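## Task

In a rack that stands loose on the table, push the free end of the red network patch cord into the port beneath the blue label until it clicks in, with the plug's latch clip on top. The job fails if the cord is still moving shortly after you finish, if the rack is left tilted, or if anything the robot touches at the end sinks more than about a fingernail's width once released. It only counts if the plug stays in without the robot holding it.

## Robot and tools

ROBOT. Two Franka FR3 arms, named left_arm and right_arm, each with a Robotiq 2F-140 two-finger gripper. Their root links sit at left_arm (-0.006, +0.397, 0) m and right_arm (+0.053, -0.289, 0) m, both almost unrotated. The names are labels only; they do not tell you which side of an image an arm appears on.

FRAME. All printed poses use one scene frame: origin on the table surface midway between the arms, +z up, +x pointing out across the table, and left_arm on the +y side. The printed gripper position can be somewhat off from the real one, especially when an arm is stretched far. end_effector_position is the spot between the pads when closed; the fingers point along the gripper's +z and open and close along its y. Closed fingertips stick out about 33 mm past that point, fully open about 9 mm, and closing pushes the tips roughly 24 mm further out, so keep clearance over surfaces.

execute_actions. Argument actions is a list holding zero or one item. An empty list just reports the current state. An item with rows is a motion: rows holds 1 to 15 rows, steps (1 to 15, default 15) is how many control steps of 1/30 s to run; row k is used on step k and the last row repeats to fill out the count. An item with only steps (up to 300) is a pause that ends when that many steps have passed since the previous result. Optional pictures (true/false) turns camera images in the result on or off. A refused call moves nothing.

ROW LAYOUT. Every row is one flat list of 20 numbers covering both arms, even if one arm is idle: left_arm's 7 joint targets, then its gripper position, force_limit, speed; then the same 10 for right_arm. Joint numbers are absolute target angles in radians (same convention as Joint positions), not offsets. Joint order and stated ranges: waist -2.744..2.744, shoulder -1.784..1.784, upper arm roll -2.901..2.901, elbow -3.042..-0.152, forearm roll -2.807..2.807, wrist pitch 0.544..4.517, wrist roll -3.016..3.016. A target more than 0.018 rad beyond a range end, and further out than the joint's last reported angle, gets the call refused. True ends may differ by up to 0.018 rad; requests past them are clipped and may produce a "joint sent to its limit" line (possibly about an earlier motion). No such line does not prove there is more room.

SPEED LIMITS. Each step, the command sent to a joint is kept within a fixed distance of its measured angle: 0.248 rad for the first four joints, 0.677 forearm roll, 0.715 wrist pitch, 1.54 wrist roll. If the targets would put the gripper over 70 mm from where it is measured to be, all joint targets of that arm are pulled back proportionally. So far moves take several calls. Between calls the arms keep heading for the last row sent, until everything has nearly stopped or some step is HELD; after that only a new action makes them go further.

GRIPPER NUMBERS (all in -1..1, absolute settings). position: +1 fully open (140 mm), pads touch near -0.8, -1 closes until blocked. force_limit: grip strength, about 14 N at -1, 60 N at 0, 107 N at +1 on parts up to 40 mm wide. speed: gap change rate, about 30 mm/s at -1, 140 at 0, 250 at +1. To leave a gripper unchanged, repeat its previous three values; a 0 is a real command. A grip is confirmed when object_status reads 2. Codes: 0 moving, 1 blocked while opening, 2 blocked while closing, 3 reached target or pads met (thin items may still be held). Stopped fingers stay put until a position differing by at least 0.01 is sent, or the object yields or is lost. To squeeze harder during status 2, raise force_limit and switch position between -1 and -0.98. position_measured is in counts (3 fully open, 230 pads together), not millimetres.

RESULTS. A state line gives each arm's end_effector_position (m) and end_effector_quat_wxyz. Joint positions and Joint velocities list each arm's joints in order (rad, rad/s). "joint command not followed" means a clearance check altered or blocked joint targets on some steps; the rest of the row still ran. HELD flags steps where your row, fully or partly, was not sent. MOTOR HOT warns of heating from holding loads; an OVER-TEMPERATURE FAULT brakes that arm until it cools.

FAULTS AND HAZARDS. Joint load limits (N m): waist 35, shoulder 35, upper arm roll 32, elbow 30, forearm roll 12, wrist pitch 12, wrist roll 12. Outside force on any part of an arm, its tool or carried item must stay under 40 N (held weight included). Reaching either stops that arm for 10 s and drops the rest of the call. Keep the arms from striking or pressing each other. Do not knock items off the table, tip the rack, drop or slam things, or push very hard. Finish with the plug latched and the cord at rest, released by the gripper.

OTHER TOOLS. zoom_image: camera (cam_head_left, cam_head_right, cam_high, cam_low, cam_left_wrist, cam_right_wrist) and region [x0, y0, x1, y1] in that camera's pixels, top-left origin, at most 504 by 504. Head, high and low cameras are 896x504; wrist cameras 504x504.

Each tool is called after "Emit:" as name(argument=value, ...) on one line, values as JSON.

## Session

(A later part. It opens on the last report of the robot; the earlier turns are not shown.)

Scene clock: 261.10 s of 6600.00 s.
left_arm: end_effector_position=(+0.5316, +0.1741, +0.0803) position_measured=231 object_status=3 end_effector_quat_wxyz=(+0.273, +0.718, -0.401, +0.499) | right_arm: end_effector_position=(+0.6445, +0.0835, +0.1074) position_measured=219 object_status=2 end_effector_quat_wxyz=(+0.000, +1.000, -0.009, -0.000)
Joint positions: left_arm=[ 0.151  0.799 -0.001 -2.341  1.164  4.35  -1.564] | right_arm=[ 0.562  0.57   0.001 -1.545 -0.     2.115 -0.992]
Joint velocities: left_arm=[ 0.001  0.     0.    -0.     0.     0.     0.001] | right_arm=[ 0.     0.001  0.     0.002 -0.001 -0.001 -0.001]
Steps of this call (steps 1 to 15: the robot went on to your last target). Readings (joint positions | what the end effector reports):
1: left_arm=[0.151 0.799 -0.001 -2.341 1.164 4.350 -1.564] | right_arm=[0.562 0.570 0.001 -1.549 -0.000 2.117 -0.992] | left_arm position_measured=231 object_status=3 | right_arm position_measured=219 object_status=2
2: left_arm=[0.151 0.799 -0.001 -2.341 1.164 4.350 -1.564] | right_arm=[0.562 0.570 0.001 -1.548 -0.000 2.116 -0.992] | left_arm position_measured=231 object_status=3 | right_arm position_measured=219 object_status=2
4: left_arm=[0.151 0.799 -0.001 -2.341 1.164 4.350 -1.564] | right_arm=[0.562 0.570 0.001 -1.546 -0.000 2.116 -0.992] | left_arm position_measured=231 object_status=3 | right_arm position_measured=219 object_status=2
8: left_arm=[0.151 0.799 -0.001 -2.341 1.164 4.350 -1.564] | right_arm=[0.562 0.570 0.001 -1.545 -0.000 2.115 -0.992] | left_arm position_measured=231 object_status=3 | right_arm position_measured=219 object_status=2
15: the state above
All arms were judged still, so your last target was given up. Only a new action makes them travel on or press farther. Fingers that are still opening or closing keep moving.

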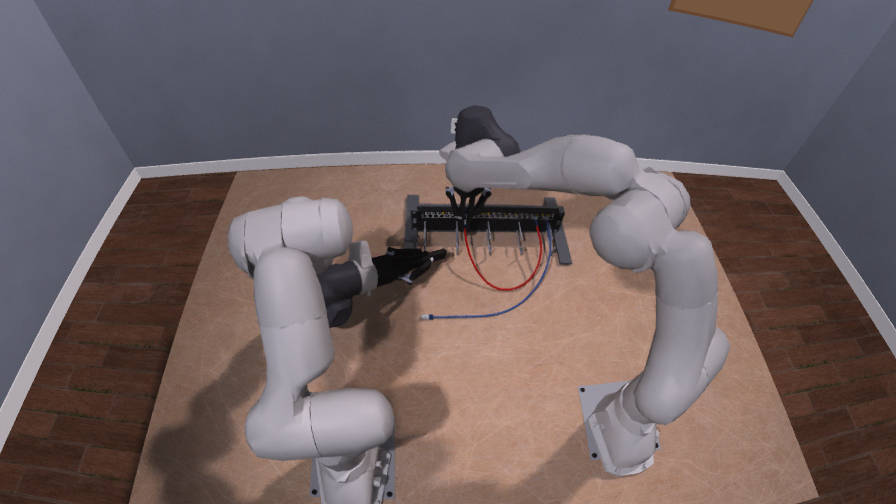

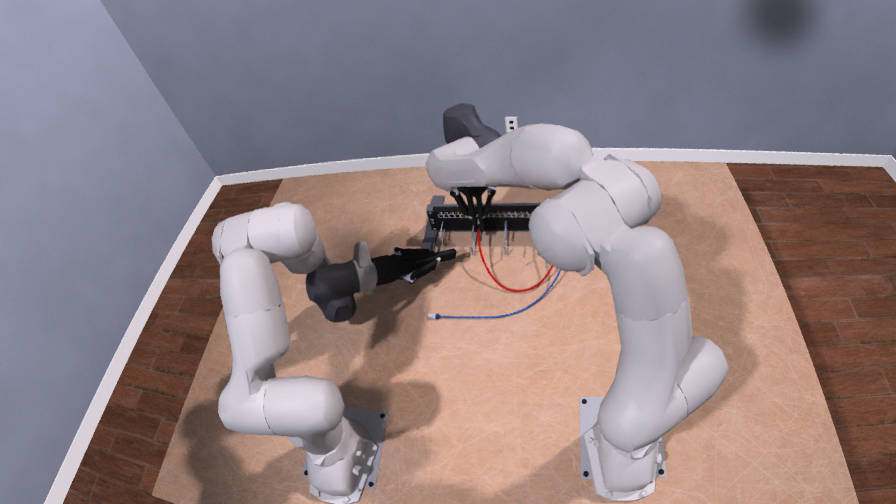

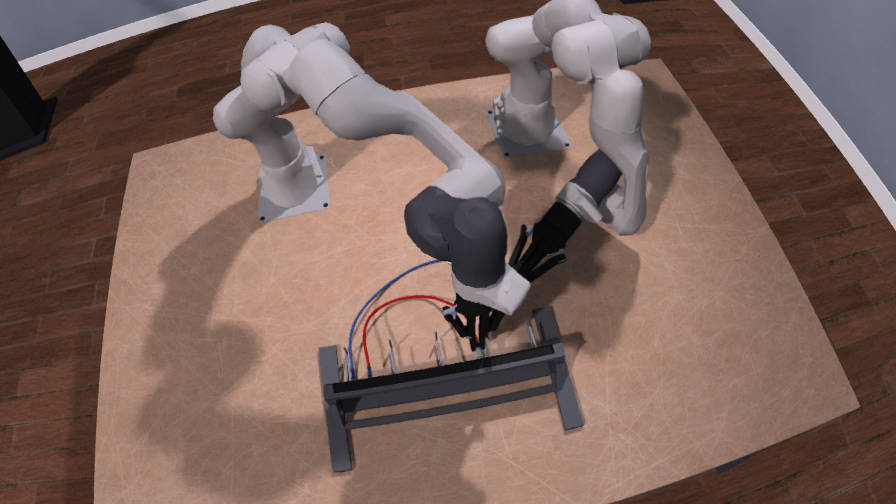

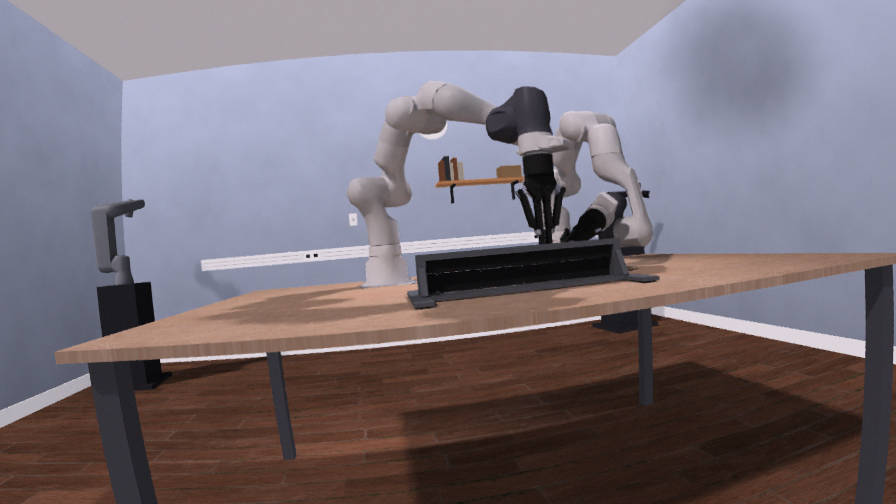

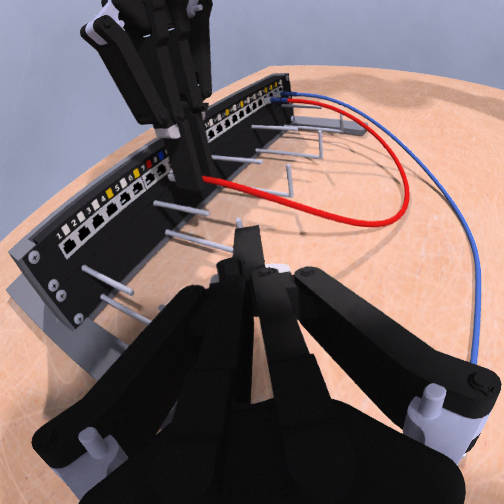

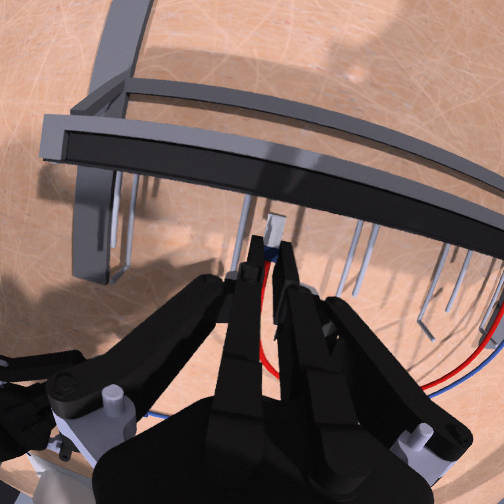

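Emit:
execute_actions(actions=[{"rows": [[0.15,0.80,0,-2.3416,1.16,4.35,-1.571,-1,-0.5,0, 0.5597,0.5725,0.002,-1.537,0.002,2.108,-0.999,-1,0.6,-0.9],[0.15,0.80,0,-2.3416,1.16,4.35,-1.571,-1,-0.5,0, 0.559,0.574,0.002,-1.531,0.002,2.104,-0.999,-1,0.6,-0.9],[0.15,0.80,0,-2.3416,1.16,4.35,-1.571,-1,-0.5,0, 0.5582,0.576,0.002,-1.525,0.002,2.100,-0.999,-1,0.6,-0.9],[0.15,0.80,0,-2.3416,1.16,4.35,-1.571,-1,-0.5,0, 0.5574,0.578,0.002,-1.520,0.002,2.097,-0.999,-1,0.6,-0.9],[0.15,0.80,0,-2.3416,1.16,4.35,-1.571,-1,-0.5,0, 0.5566,0.580,0.002,-1.515,0.002,2.094,-0.999,-1,0.6,-0.9],[0.15,0.80,0,-2.3416,1.16,4.35,-1.571,-1,-0.5,0, 0.5558,0.5825,0.002,-1.511,0.002,2.092,-0.999,-1,0.6,-0.9],[0.15,0.80,0,-2.3416,1.16,4.35,-1.571,-1,-0.5,0, 0.555,0.585,0.002,-1.507,0.002,2.0905,-0.999,-1,0.6,-0.9],[0.15,0.80,0,-2.3416,1.16,4.35,-1.571,-1,-0.5,0, 0.5545,0.587,0.002,-1.505,0.002,2.0905,-0.999,-1,0.6,-0.9],[0.15,0.80,0,-2.3416,1.16,4.35,-1.571,-1,-0.5,0, 0.5542,0.5887,0.002,-1.5035,0.002,2.0905,-0.999,-1,0.6,-0.9]], "steps": 15}], pictures=false)

Emit:
execute_actions(actions=[{"steps": 12}])

Emit:
zoom_image(camera="cam_left_wrist", region=[130, 140, 190, 200])

Emit:
zoom_image(camera="cam_right_wrist", region=[200, 120, 380, 300])

Scene clock: 278.73 s of 6600.00 s.
left_arm: end_effector_position=(+0.5316, +0.1741, +0.0803) position_measured=231 object_status=3 end_effector_quat_wxyz=(+0.273, +0.718, -0.401, +0.499) | right_arm: end_effector_position=(+0.6529, +0.0837, +0.1122) position_measured=219 object_status=2 end_effector_quat_wxyz=(-0.001, +1.000, -0.011, +0.001)
Joint positions: left_arm=[ 0.151  0.799 -0.001 -2.341  1.164  4.35  -1.564] | right_arm=[ 0.556  0.586  0.001 -1.506  0.     2.095 -0.994]
Joint velocities: left_arm=[ 0.001 -0.001 -0.001  0.     0.    -0.    -0.   ] | right_arm=[-0.002  0.01  -0.001  0.003  0.    -0.013 -0.002]
Steps of this call (steps 1 to 90: nothing new was sent; then 14.13 s passed at rest; steps 91 to 105: all 15 steps of this action). Readings (joint positions | what the end effector reports):
91: left_arm=[0.151 0.799 -0.001 -2.341 1.164 4.350 -1.564] | right_arm=[0.562 0.571 0.001 -1.544 0.000 2.114 -0.992] | left_arm position_measured=231 object_status=3 | right_arm position_measured=219 object_status=2
92: left_arm=[0.151 0.799 -0.001 -2.341 1.164 4.350 -1.564] | right_arm=[0.561 0.572 0.001 -1.541 0.000 2.113 -0.992] | left_arm position_measured=231 object_status=3 | right_arm position_measured=219 object_status=2
94: left_arm=[0.151 0.799 -0.001 -2.341 1.164 4.350 -1.564] | right_arm=[0.561 0.574 0.001 -1.532 0.000 2.109 -0.993] | left_arm position_measured=231 object_status=3 | right_arm position_measured=219 object_status=2
98: left_arm=[0.151 0.799 -0.001 -2.341 1.164 4.350 -1.564] | right_arm=[0.558 0.580 0.001 -1.514 0.000 2.101 -0.993] | left_arm position_measured=231 object_status=3 | right_arm position_measured=219 object_status=2
105: the state above

Scene clock: 279.13 s of 6600.00 s.
left_arm: end_effector_position=(+0.5316, +0.1741, +0.0803) position_measured=231 object_status=3 end_effector_quat_wxyz=(+0.273, +0.718, -0.401, +0.499) | right_arm: end_effector_position=(+0.6525, +0.0834, +0.1119) position_measured=219 object_status=2 end_effector_quat_wxyz=(-0.000, +1.000, -0.011, +0.000)
Joint positions: left_arm=[ 0.151  0.799 -0.001 -2.341  1.164  4.35  -1.564] | right_arm=[ 0.556  0.587  0.001 -1.506  0.     2.093 -0.995]
Joint velocities: left_arm=[-0.    -0.    -0.001 -0.     0.001  0.001 -0.   ] | right_arm=[-0.001 -0.     0.002  0.002 -0.    -0.002 -0.001]
Steps of this call (steps 1 to 12: the robot went on to your last target). Readings (joint positions | what the end effector reports):
1: left_arm=[0.151 0.799 -0.001 -2.341 1.164 4.350 -1.564] | right_arm=[0.556 0.587 0.001 -1.506 0.000 2.095 -0.994] | left_arm position_measured=231 object_status=3 | right_arm position_measured=219 object_status=2
2: left_arm=[0.151 0.799 -0.001 -2.341 1.164 4.350 -1.564] | right_arm=[0.556 0.587 0.001 -1.506 0.000 2.094 -0.994] | left_arm position_measured=231 object_status=3 | right_arm position_measured=219 object_status=2
4: left_arm=[0.151 0.799 -0.001 -2.341 1.164 4.350 -1.564] | right_arm=[0.556 0.587 0.001 -1.506 0.000 2.094 -0.994] | left_arm position_measured=231 object_status=3 | right_arm position_measured=219 object_status=2
8: left_arm=[0.151 0.799 -0.001 -2.341 1.164 4.350 -1.564] | right_arm=[0.556 0.587 0.001 -1.506 0.000 2.093 -0.994] | left_arm position_measured=231 object_status=3 | right_arm position_measured=219 object_status=2
12: the state above

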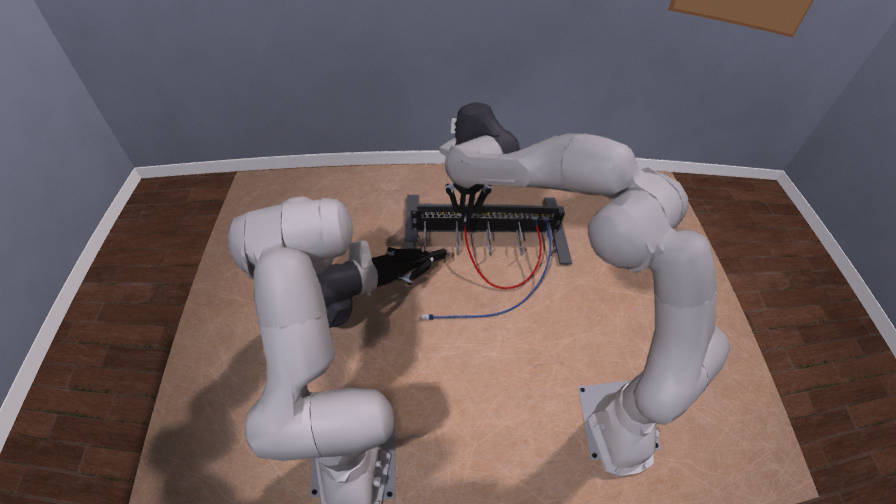

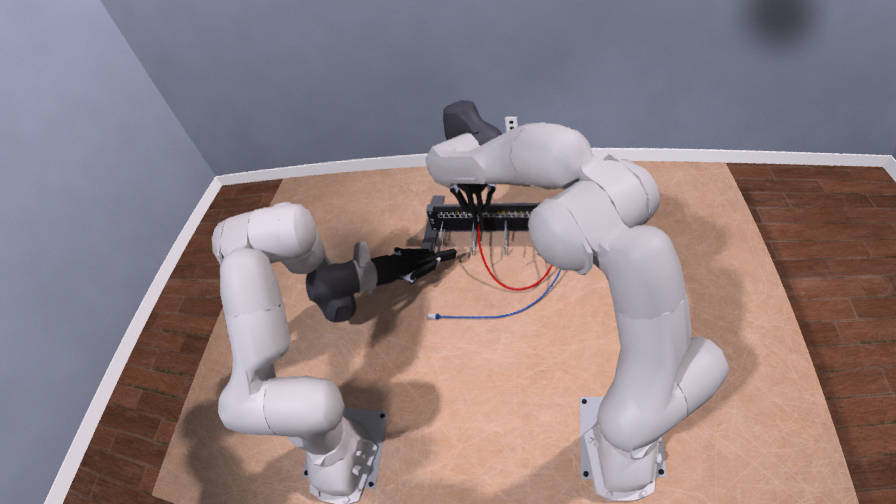

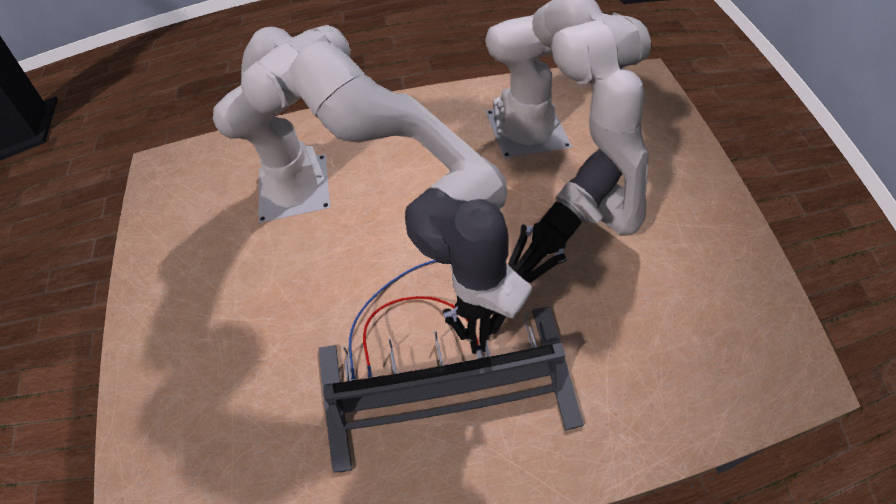

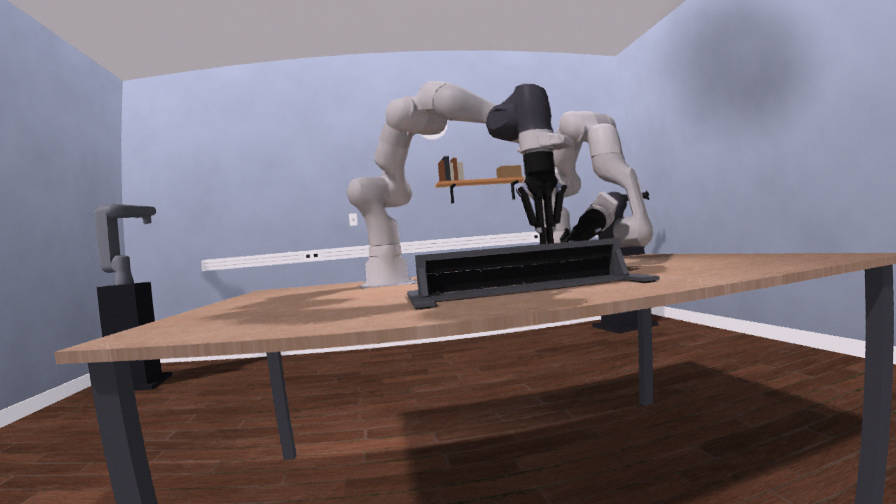

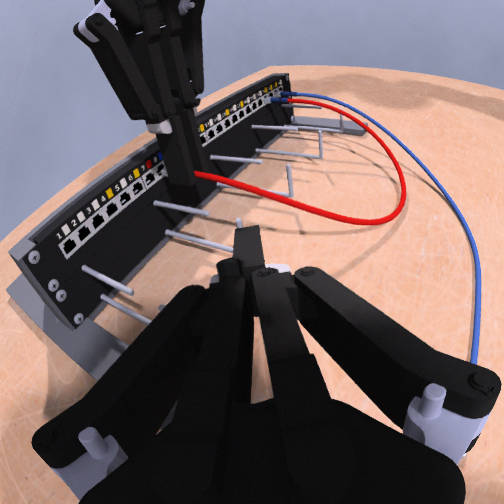

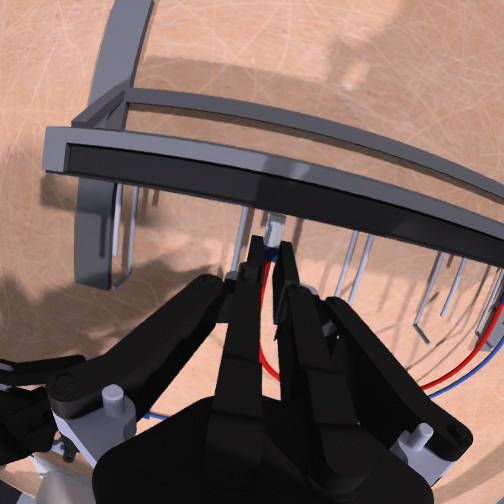

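Region (130, 140, 190, 200) of cam_left_wrist's 504x504 image, scaled by 8.400, with more detail than that image has.

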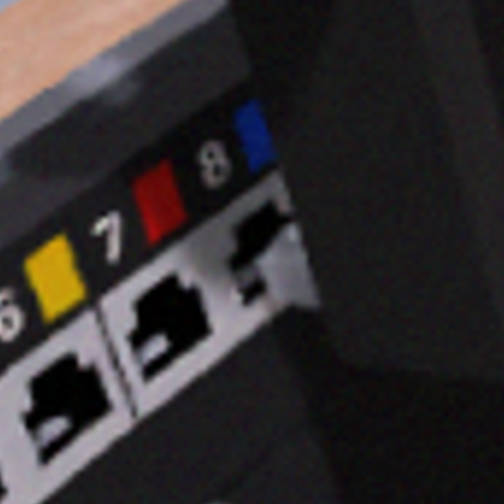

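Region (200, 120, 380, 300) of cam_right_wrist's 504x504 image, scaled by 2.800, with more detail than that image has.

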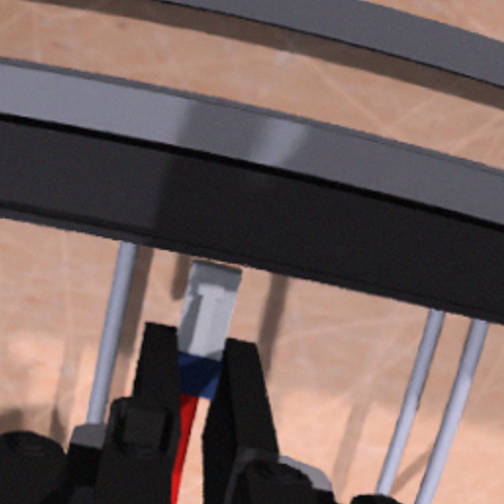

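Emit:
zoom_image(camera="cam_head_left", region=[440, 200, 490, 240])

Region (440, 200, 490, 240) of cam_head_left's 896x504 image, scaled by 10.080, with more detail than that image has; it fills the top 403 rows of this view, and the rest is white.

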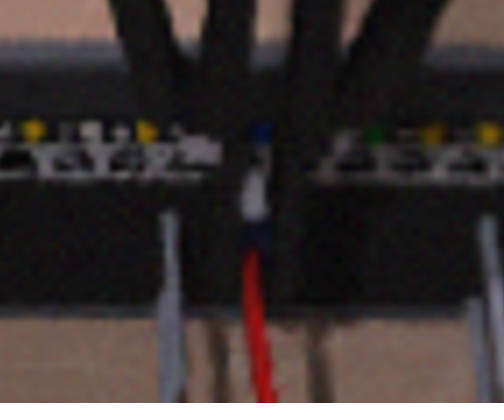

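Emit:
execute_actions(actions=[{"rows": [[0.15,0.80,0,-2.3416,1.16,4.35,-1.571,-1,-0.5,0, 0.5537,0.5907,0.002,-1.500,0.002,2.089,-1.002,-1,0.6,-0.9],[0.15,0.80,0,-2.3416,1.16,4.35,-1.571,-1,-0.5,0, 0.5532,0.5927,0.002,-1.497,0.002,2.0875,-1.002,-1,0.6,-0.9],[0.15,0.80,0,-2.3416,1.16,4.35,-1.571,-1,-0.5,0, 0.5526,0.5948,0.002,-1.494,0.002,2.086,-1.002,-1,0.6,-0.9],[0.15,0.80,0,-2.3416,1.16,4.35,-1.571,-1,-0.5,0, 0.552,0.5969,0.002,-1.4907,0.002,2.0849,-1.002,-1,0.6,-0.9],[0.15,0.80,0,-2.3416,1.16,4.35,-1.571,-1,-0.5,0, 0.5515,0.599,0.002,-1.4875,0.002,2.0849,-1.002,-1,0.6,-0.9]], "steps": 15}], pictures=false)

Emit:
execute_actions(actions=[{"steps": 8}])

Emit:
zoom_image(camera="cam_left_wrist", region=[130, 140, 190, 200])

Scene clock: 299.90 s of 6600.00 s.
left_arm: end_effector_position=(+0.5316, +0.1741, +0.0803) position_measured=231 object_status=3 end_effector_quat_wxyz=(+0.273, +0.718, -0.401, +0.499) | right_arm: end_effector_position=(+0.6560, +0.0835, +0.1116) position_measured=219 object_status=2 end_effector_quat_wxyz=(-0.000, +1.000, -0.011, +0.000)
Joint positions: left_arm=[ 0.151  0.799 -0.001 -2.341  1.164  4.35  -1.564] | right_arm=[ 0.553  0.597  0.001 -1.49   0.     2.088 -0.997]
Joint velocities: left_arm=[0.001 0.001 0.002 0.    0.001 0.    0.003] | right_arm=[-0.001 -0.001  0.001  0.001  0.001 -0.004 -0.001]
Steps of this call (steps 1 to 15: the robot went on to your last target; steps 16 to 90: nothing new was sent; then 17.27 s passed at rest; steps 91 to 105: all 15 steps of this action). Readings (joint positions | what the end effector reports):
91: left_arm=[0.151 0.799 -0.001 -2.341 1.164 4.350 -1.564] | right_arm=[0.555 0.587 0.001 -1.505 0.000 2.093 -0.995] | left_arm position_measured=231 object_status=3 | right_arm position_measured=219 object_status=2
92: left_arm=[0.151 0.799 -0.001 -2.341 1.164 4.350 -1.564] | right_arm=[0.555 0.588 0.001 -1.503 0.000 2.092 -0.995] | left_arm position_measured=231 object_status=3 | right_arm position_measured=219 object_status=2
94: left_arm=[0.151 0.799 -0.001 -2.341 1.164 4.350 -1.564] | right_arm=[0.555 0.591 0.001 -1.498 0.000 2.091 -0.996] | left_arm position_measured=231 object_status=3 | right_arm position_measured=219 object_status=2
98: left_arm=[0.151 0.799 -0.001 -2.341 1.164 4.350 -1.564] | right_arm=[0.553 0.596 0.001 -1.492 0.000 2.089 -0.996] | left_arm position_measured=231 object_status=3 | right_arm position_measured=219 object_status=2
105: the state above

Scene clock: 300.17 s of 6600.00 s.
left_arm: end_effector_position=(+0.5316, +0.1741, +0.0803) position_measured=231 object_status=3 end_effector_quat_wxyz=(+0.273, +0.718, -0.401, +0.499) | right_arm: end_effector_position=(+0.6560, +0.0834, +0.1117) position_measured=219 object_status=2 end_effector_quat_wxyz=(-0.000, +1.000, -0.010, +0.000)
Joint positions: left_arm=[ 0.151  0.799 -0.001 -2.341  1.164  4.35  -1.564] | right_arm=[ 0.553  0.597  0.001 -1.49   0.     2.087 -0.997]
Joint velocities: left_arm=[-0.     0.001  0.    -0.001  0.001  0.    -0.002] | right_arm=[-0.001  0.    -0.     0.001  0.001  0.    -0.001]
Steps of this call (steps 1 to 8: the robot went on to your last target). Readings (joint positions | what the end effector reports):
1: left_arm=[0.151 0.799 -0.001 -2.341 1.164 4.350 -1.564] | right_arm=[0.553 0.597 0.001 -1.490 0.000 2.088 -0.997] | left_arm position_measured=231 object_status=3 | right_arm position_measured=219 object_status=2
2: left_arm=[0.151 0.799 -0.001 -2.341 1.164 4.350 -1.564] | right_arm=[0.553 0.597 0.001 -1.490 0.000 2.088 -0.997] | left_arm position_measured=231 object_status=3 | right_arm position_measured=219 object_status=2
4: left_arm=[0.151 0.799 -0.001 -2.341 1.164 4.350 -1.564] | right_arm=[0.553 0.597 0.001 -1.490 0.000 2.088 -0.997] | left_arm position_measured=231 object_status=3 | right_arm position_measured=219 object_status=2
8: the state above

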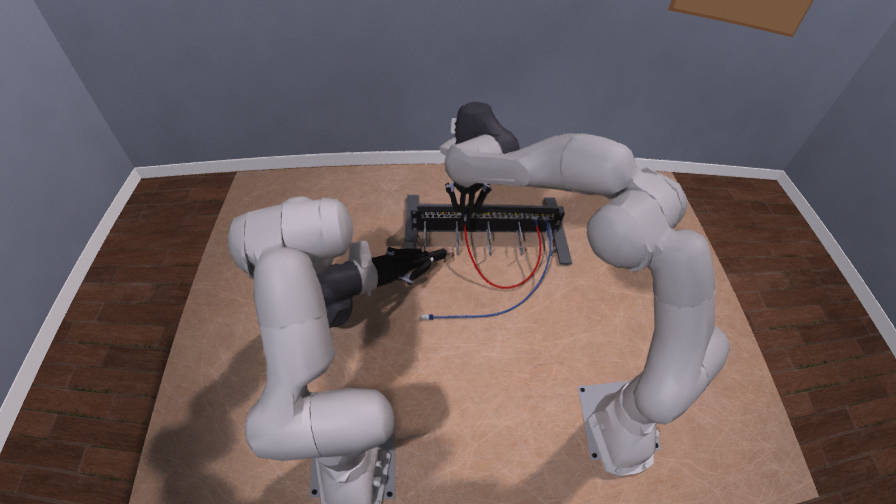

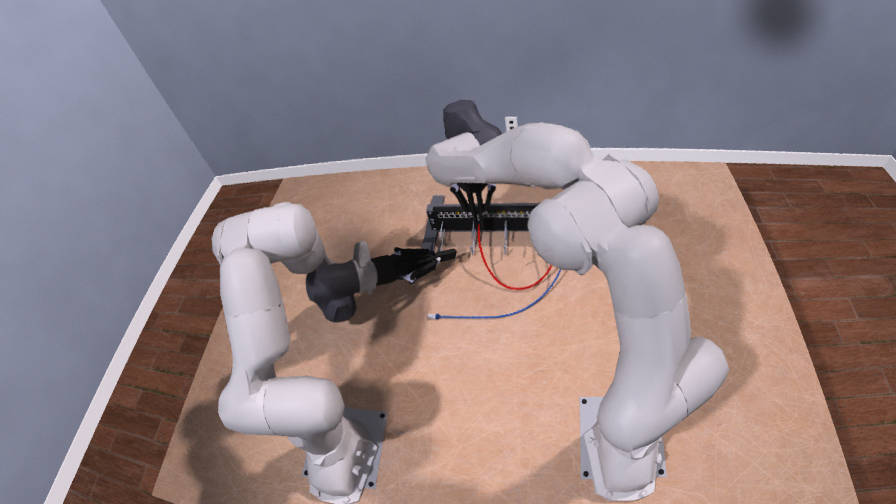

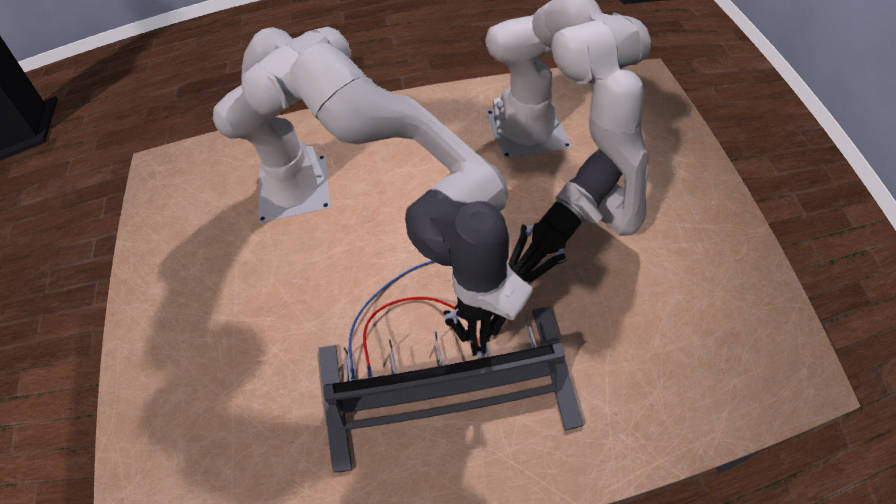

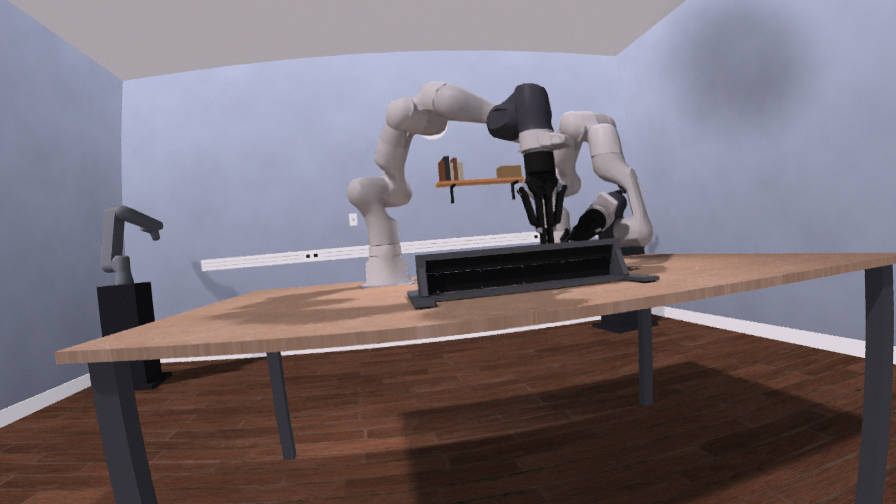

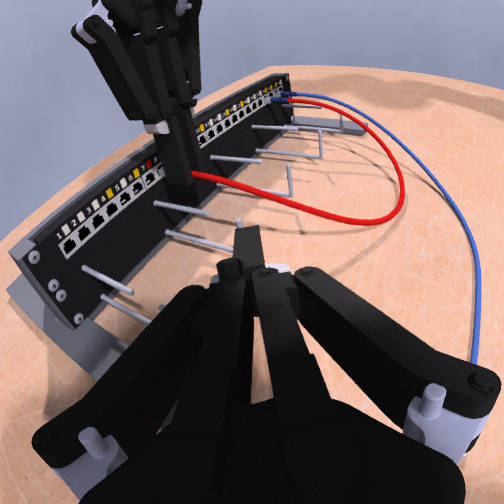

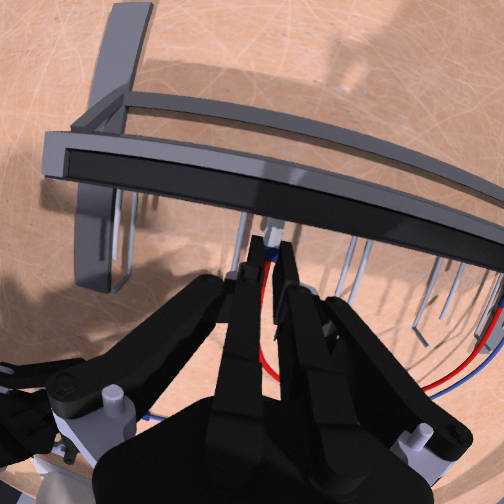

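Region (130, 140, 190, 200) of cam_left_wrist's 504x504 image, scaled by 8.400, with more detail than that image has.

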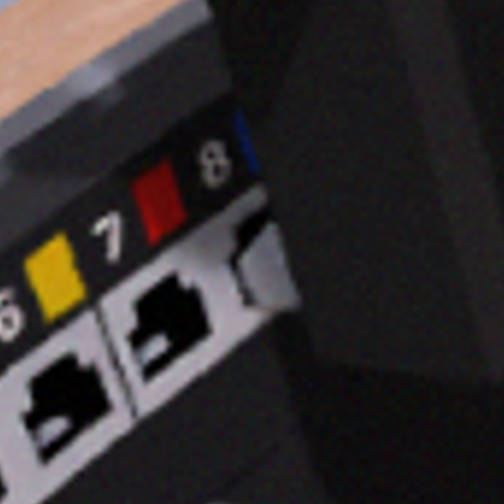

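Emit:
execute_actions(actions=[{"rows": [[0.15,0.80,0,-2.3416,1.16,4.35,-1.571,-1,-0.5,0, 0.5511,0.6004,0.002,-1.4851,0.002,2.0838,-1.003,-1,0.6,-0.9],[0.15,0.80,0,-2.3416,1.16,4.35,-1.571,-1,-0.5,0, 0.5507,0.6019,0.002,-1.4828,0.002,2.0827,-1.0035,-1,0.6,-0.9],[0.15,0.80,0,-2.3416,1.16,4.35,-1.571,-1,-0.5,0, 0.5503,0.6033,0.002,-1.4804,0.002,2.0816,-1.004,-1,0.6,-0.9],[0.15,0.80,0,-2.3416,1.16,4.35,-1.571,-1,-0.5,0, 0.5499,0.6047,0.002,-1.478,0.002,2.0806,-1.0045,-1,0.6,-0.9],[0.15,0.80,0,-2.3416,1.16,4.35,-1.571,-1,-0.5,0, 0.5495,0.6062,0.002,-1.4757,0.002,2.0796,-1.005,-1,0.6,-0.9],[0.15,0.80,0,-2.3416,1.16,4.35,-1.571,-1,-0.5,0, 0.5491,0.6076,0.002,-1.4733,0.002,2.0786,-1.0055,-1,0.6,-0.9],[0.15,0.80,0,-2.3416,1.16,4.35,-1.571,-1,-0.5,0, 0.5487,0.609,0.002,-1.4709,0.002,2.0776,-1.006,-1,0.6,-0.9],[0.15,0.80,0,-2.3416,1.16,4.35,-1.571,-1,-0.5,0, 0.5483,0.6105,0.002,-1.4686,0.002,2.0767,-1.006,-1,0.6,-0.9],[0.15,0.80,0,-2.3416,1.16,4.35,-1.571,-1,-0.5,0, 0.548,0.6119,0.002,-1.4662,0.002,2.076,-1.006,-1,0.6,-0.9],[0.15,0.80,0,-2.3416,1.16,4.35,-1.571,-1,-0.5,0, 0.5476,0.6134,0.002,-1.4638,0.002,2.0756,-1.006,-1,0.6,-0.9]], "steps": 15}], pictures=false)

Emit:
execute_actions(actions=[{"steps": 10}])

Emit:
zoom_image(camera="cam_left_wrist", region=[130, 140, 190, 200])

Scene clock: 310.20 s of 6600.00 s.
left_arm: end_effector_position=(+0.5316, +0.1741, +0.0803) position_measured=231 object_status=3 end_effector_quat_wxyz=(+0.273, +0.718, -0.401, +0.499) | right_arm: end_effector_position=(+0.6583, +0.0840, +0.1109) position_measured=219 object_status=2 end_effector_quat_wxyz=(+0.000, +1.000, -0.010, -0.002)
Joint positions: left_arm=[ 0.151  0.799 -0.001 -2.341  1.164  4.35  -1.564] | right_arm=[ 0.551  0.611  0.001 -1.468  0.001  2.074 -1.   ]
Joint velocities: left_arm=[ 0.001 -0.    -0.001  0.001 -0.    -0.     0.001] | right_arm=[-0.001  0.006  0.001  0.009  0.002 -0.009 -0.004]
Steps of this call (steps 1 to 15: the robot went on to your last target; steps 16 to 90: nothing new was sent; then 6.53 s passed at rest; steps 91 to 105: all 15 steps of this action). Readings (joint positions | what the end effector reports):
91: left_arm=[0.151 0.799 -0.001 -2.341 1.164 4.350 -1.564] | right_arm=[0.553 0.597 0.001 -1.489 0.000 2.087 -0.998] | left_arm position_measured=231 object_status=3 | right_arm position_measured=219 object_status=2
92: left_arm=[0.151 0.799 -0.001 -2.341 1.164 4.350 -1.564] | right_arm=[0.553 0.598 0.001 -1.488 0.000 2.087 -0.998] | left_arm position_measured=231 object_status=3 | right_arm position_measured=219 object_status=2
94: left_arm=[0.151 0.799 -0.001 -2.341 1.164 4.350 -1.564] | right_arm=[0.552 0.600 0.001 -1.484 0.000 2.086 -0.998] | left_arm position_measured=231 object_status=3 | right_arm position_measured=219 object_status=2
98: left_arm=[0.151 0.799 -0.001 -2.341 1.164 4.350 -1.564] | right_arm=[0.551 0.605 0.001 -1.476 0.001 2.081 -0.999] | left_arm position_measured=231 object_status=3 | right_arm position_measured=219 object_status=2
105: the state above

Scene clock: 310.53 s of 6600.00 s.
left_arm: end_effector_position=(+0.5316, +0.1741, +0.0803) position_measured=231 object_status=3 end_effector_quat_wxyz=(+0.273, +0.718, -0.401, +0.499) | right_arm: end_effector_position=(+0.6583, +0.0840, +0.1109) position_measured=219 object_status=2 end_effector_quat_wxyz=(+0.000, +1.000, -0.010, -0.003)
Joint positions: left_arm=[ 0.151  0.799 -0.001 -2.341  1.164  4.35  -1.564] | right_arm=[ 0.551  0.611  0.001 -1.467  0.001  2.074 -1.001]
Joint velocities: left_arm=[ 0.     0.     0.002 -0.001 -0.     0.     0.   ] | right_arm=[-0.    -0.001 -0.    -0.001 -0.001 -0.    -0.003]
Steps of this call (steps 1 to 10: the robot went on to your last target). Readings (joint positions | what the end effector reports):
1: left_arm=[0.151 0.799 -0.001 -2.341 1.164 4.350 -1.564] | right_arm=[0.551 0.611 0.001 -1.468 0.001 2.074 -1.001] | left_arm position_measured=231 object_status=3 | right_arm position_measured=219 object_status=2
2: left_arm=[0.151 0.799 -0.001 -2.341 1.164 4.350 -1.564] | right_arm=[0.551 0.611 0.001 -1.468 0.001 2.074 -1.001] | left_arm position_measured=231 object_status=3 | right_arm position_measured=219 object_status=2
4: left_arm=[0.151 0.799 -0.001 -2.341 1.164 4.350 -1.564] | right_arm=[0.551 0.611 0.001 -1.467 0.001 2.074 -1.001] | left_arm position_measured=231 object_status=3 | right_arm position_measured=219 object_status=2
8: left_arm=[0.151 0.799 -0.001 -2.341 1.164 4.350 -1.564] | right_arm=[0.551 0.611 0.001 -1.467 0.001 2.074 -1.001] | left_arm position_measured=231 object_status=3 | right_arm position_measured=219 object_status=2
10: the state above

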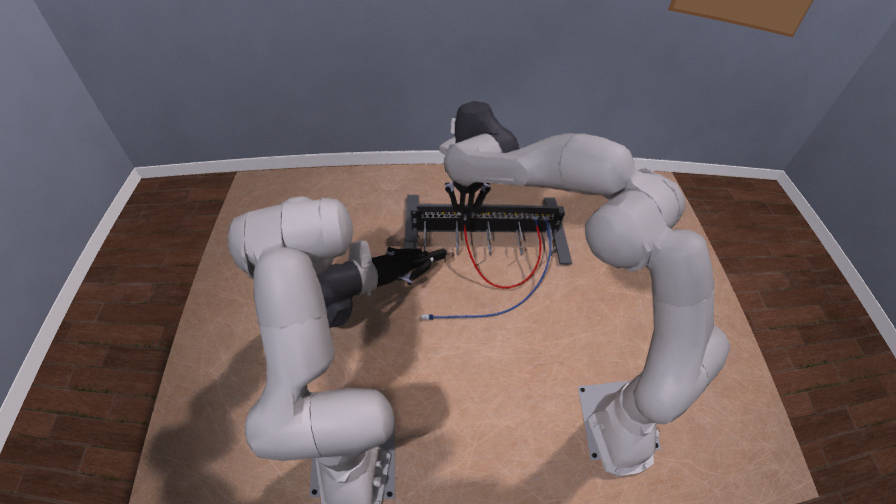

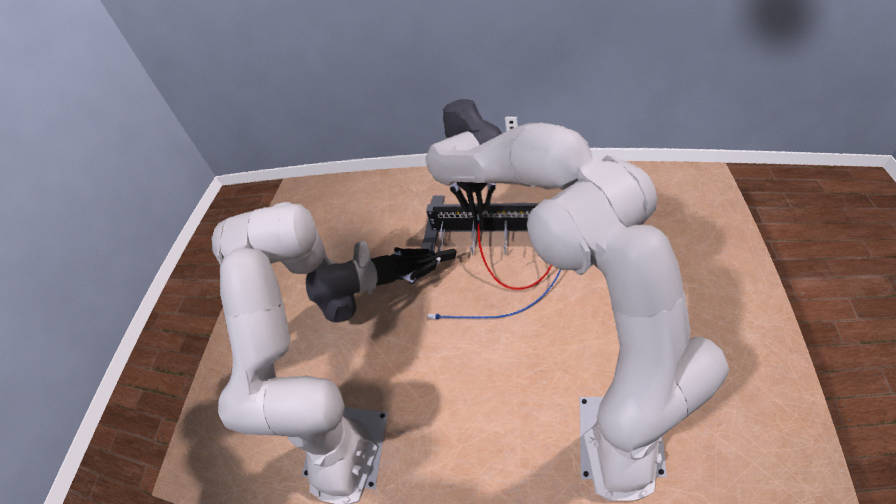

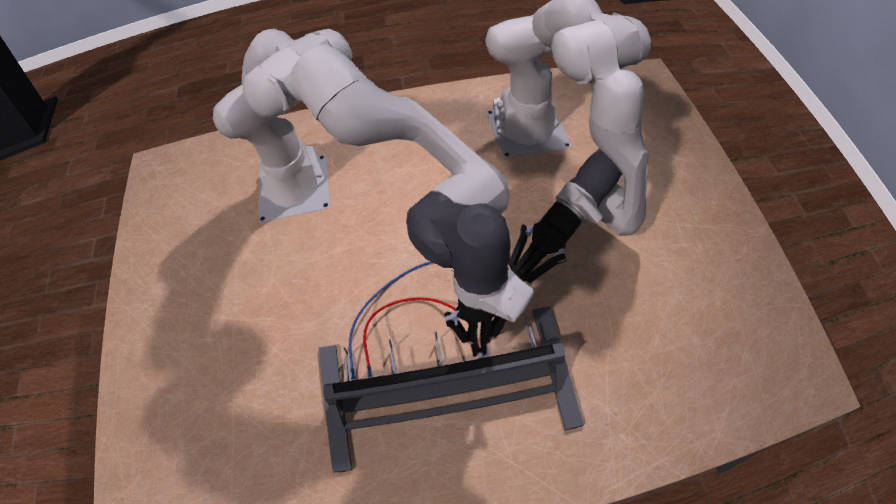

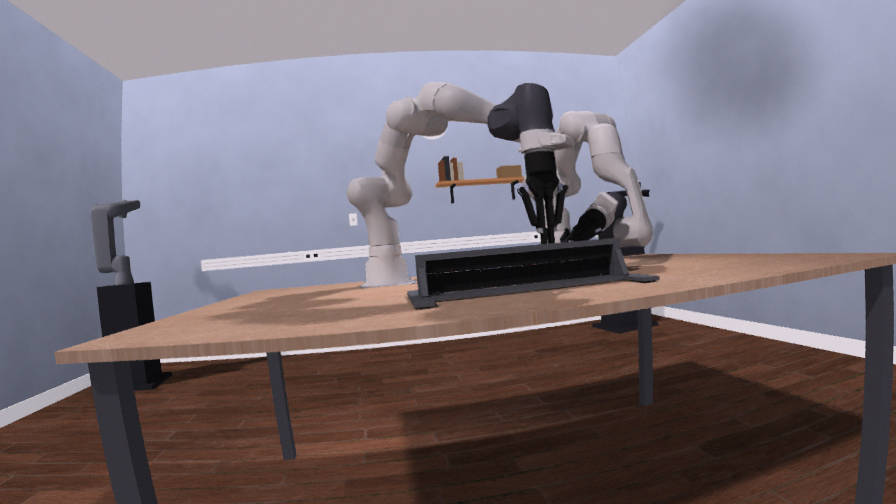

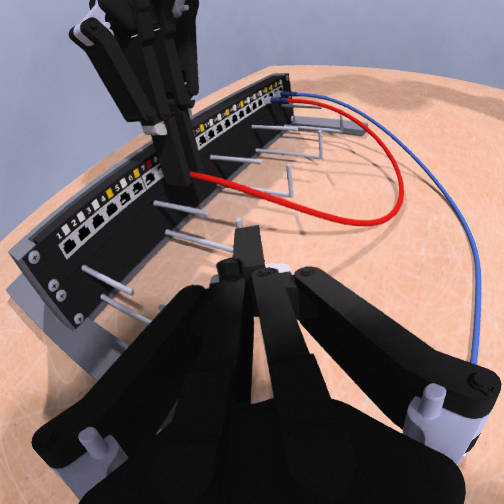

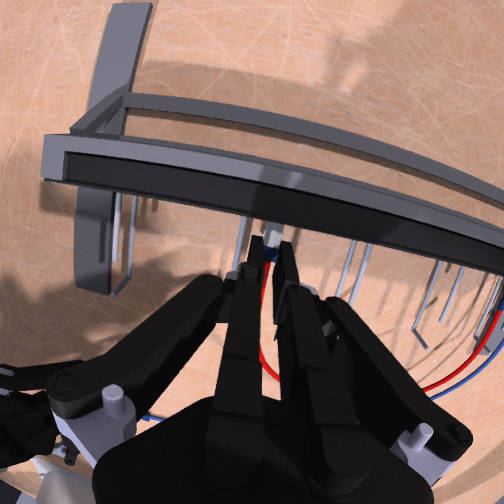

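Region (130, 140, 190, 200) of cam_left_wrist's 504x504 image, scaled by 8.400, with more detail than that image has.

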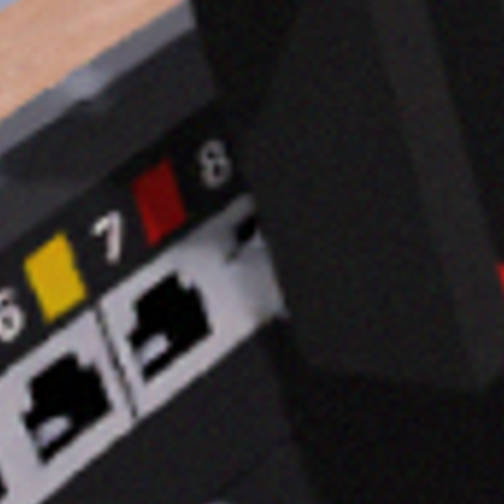

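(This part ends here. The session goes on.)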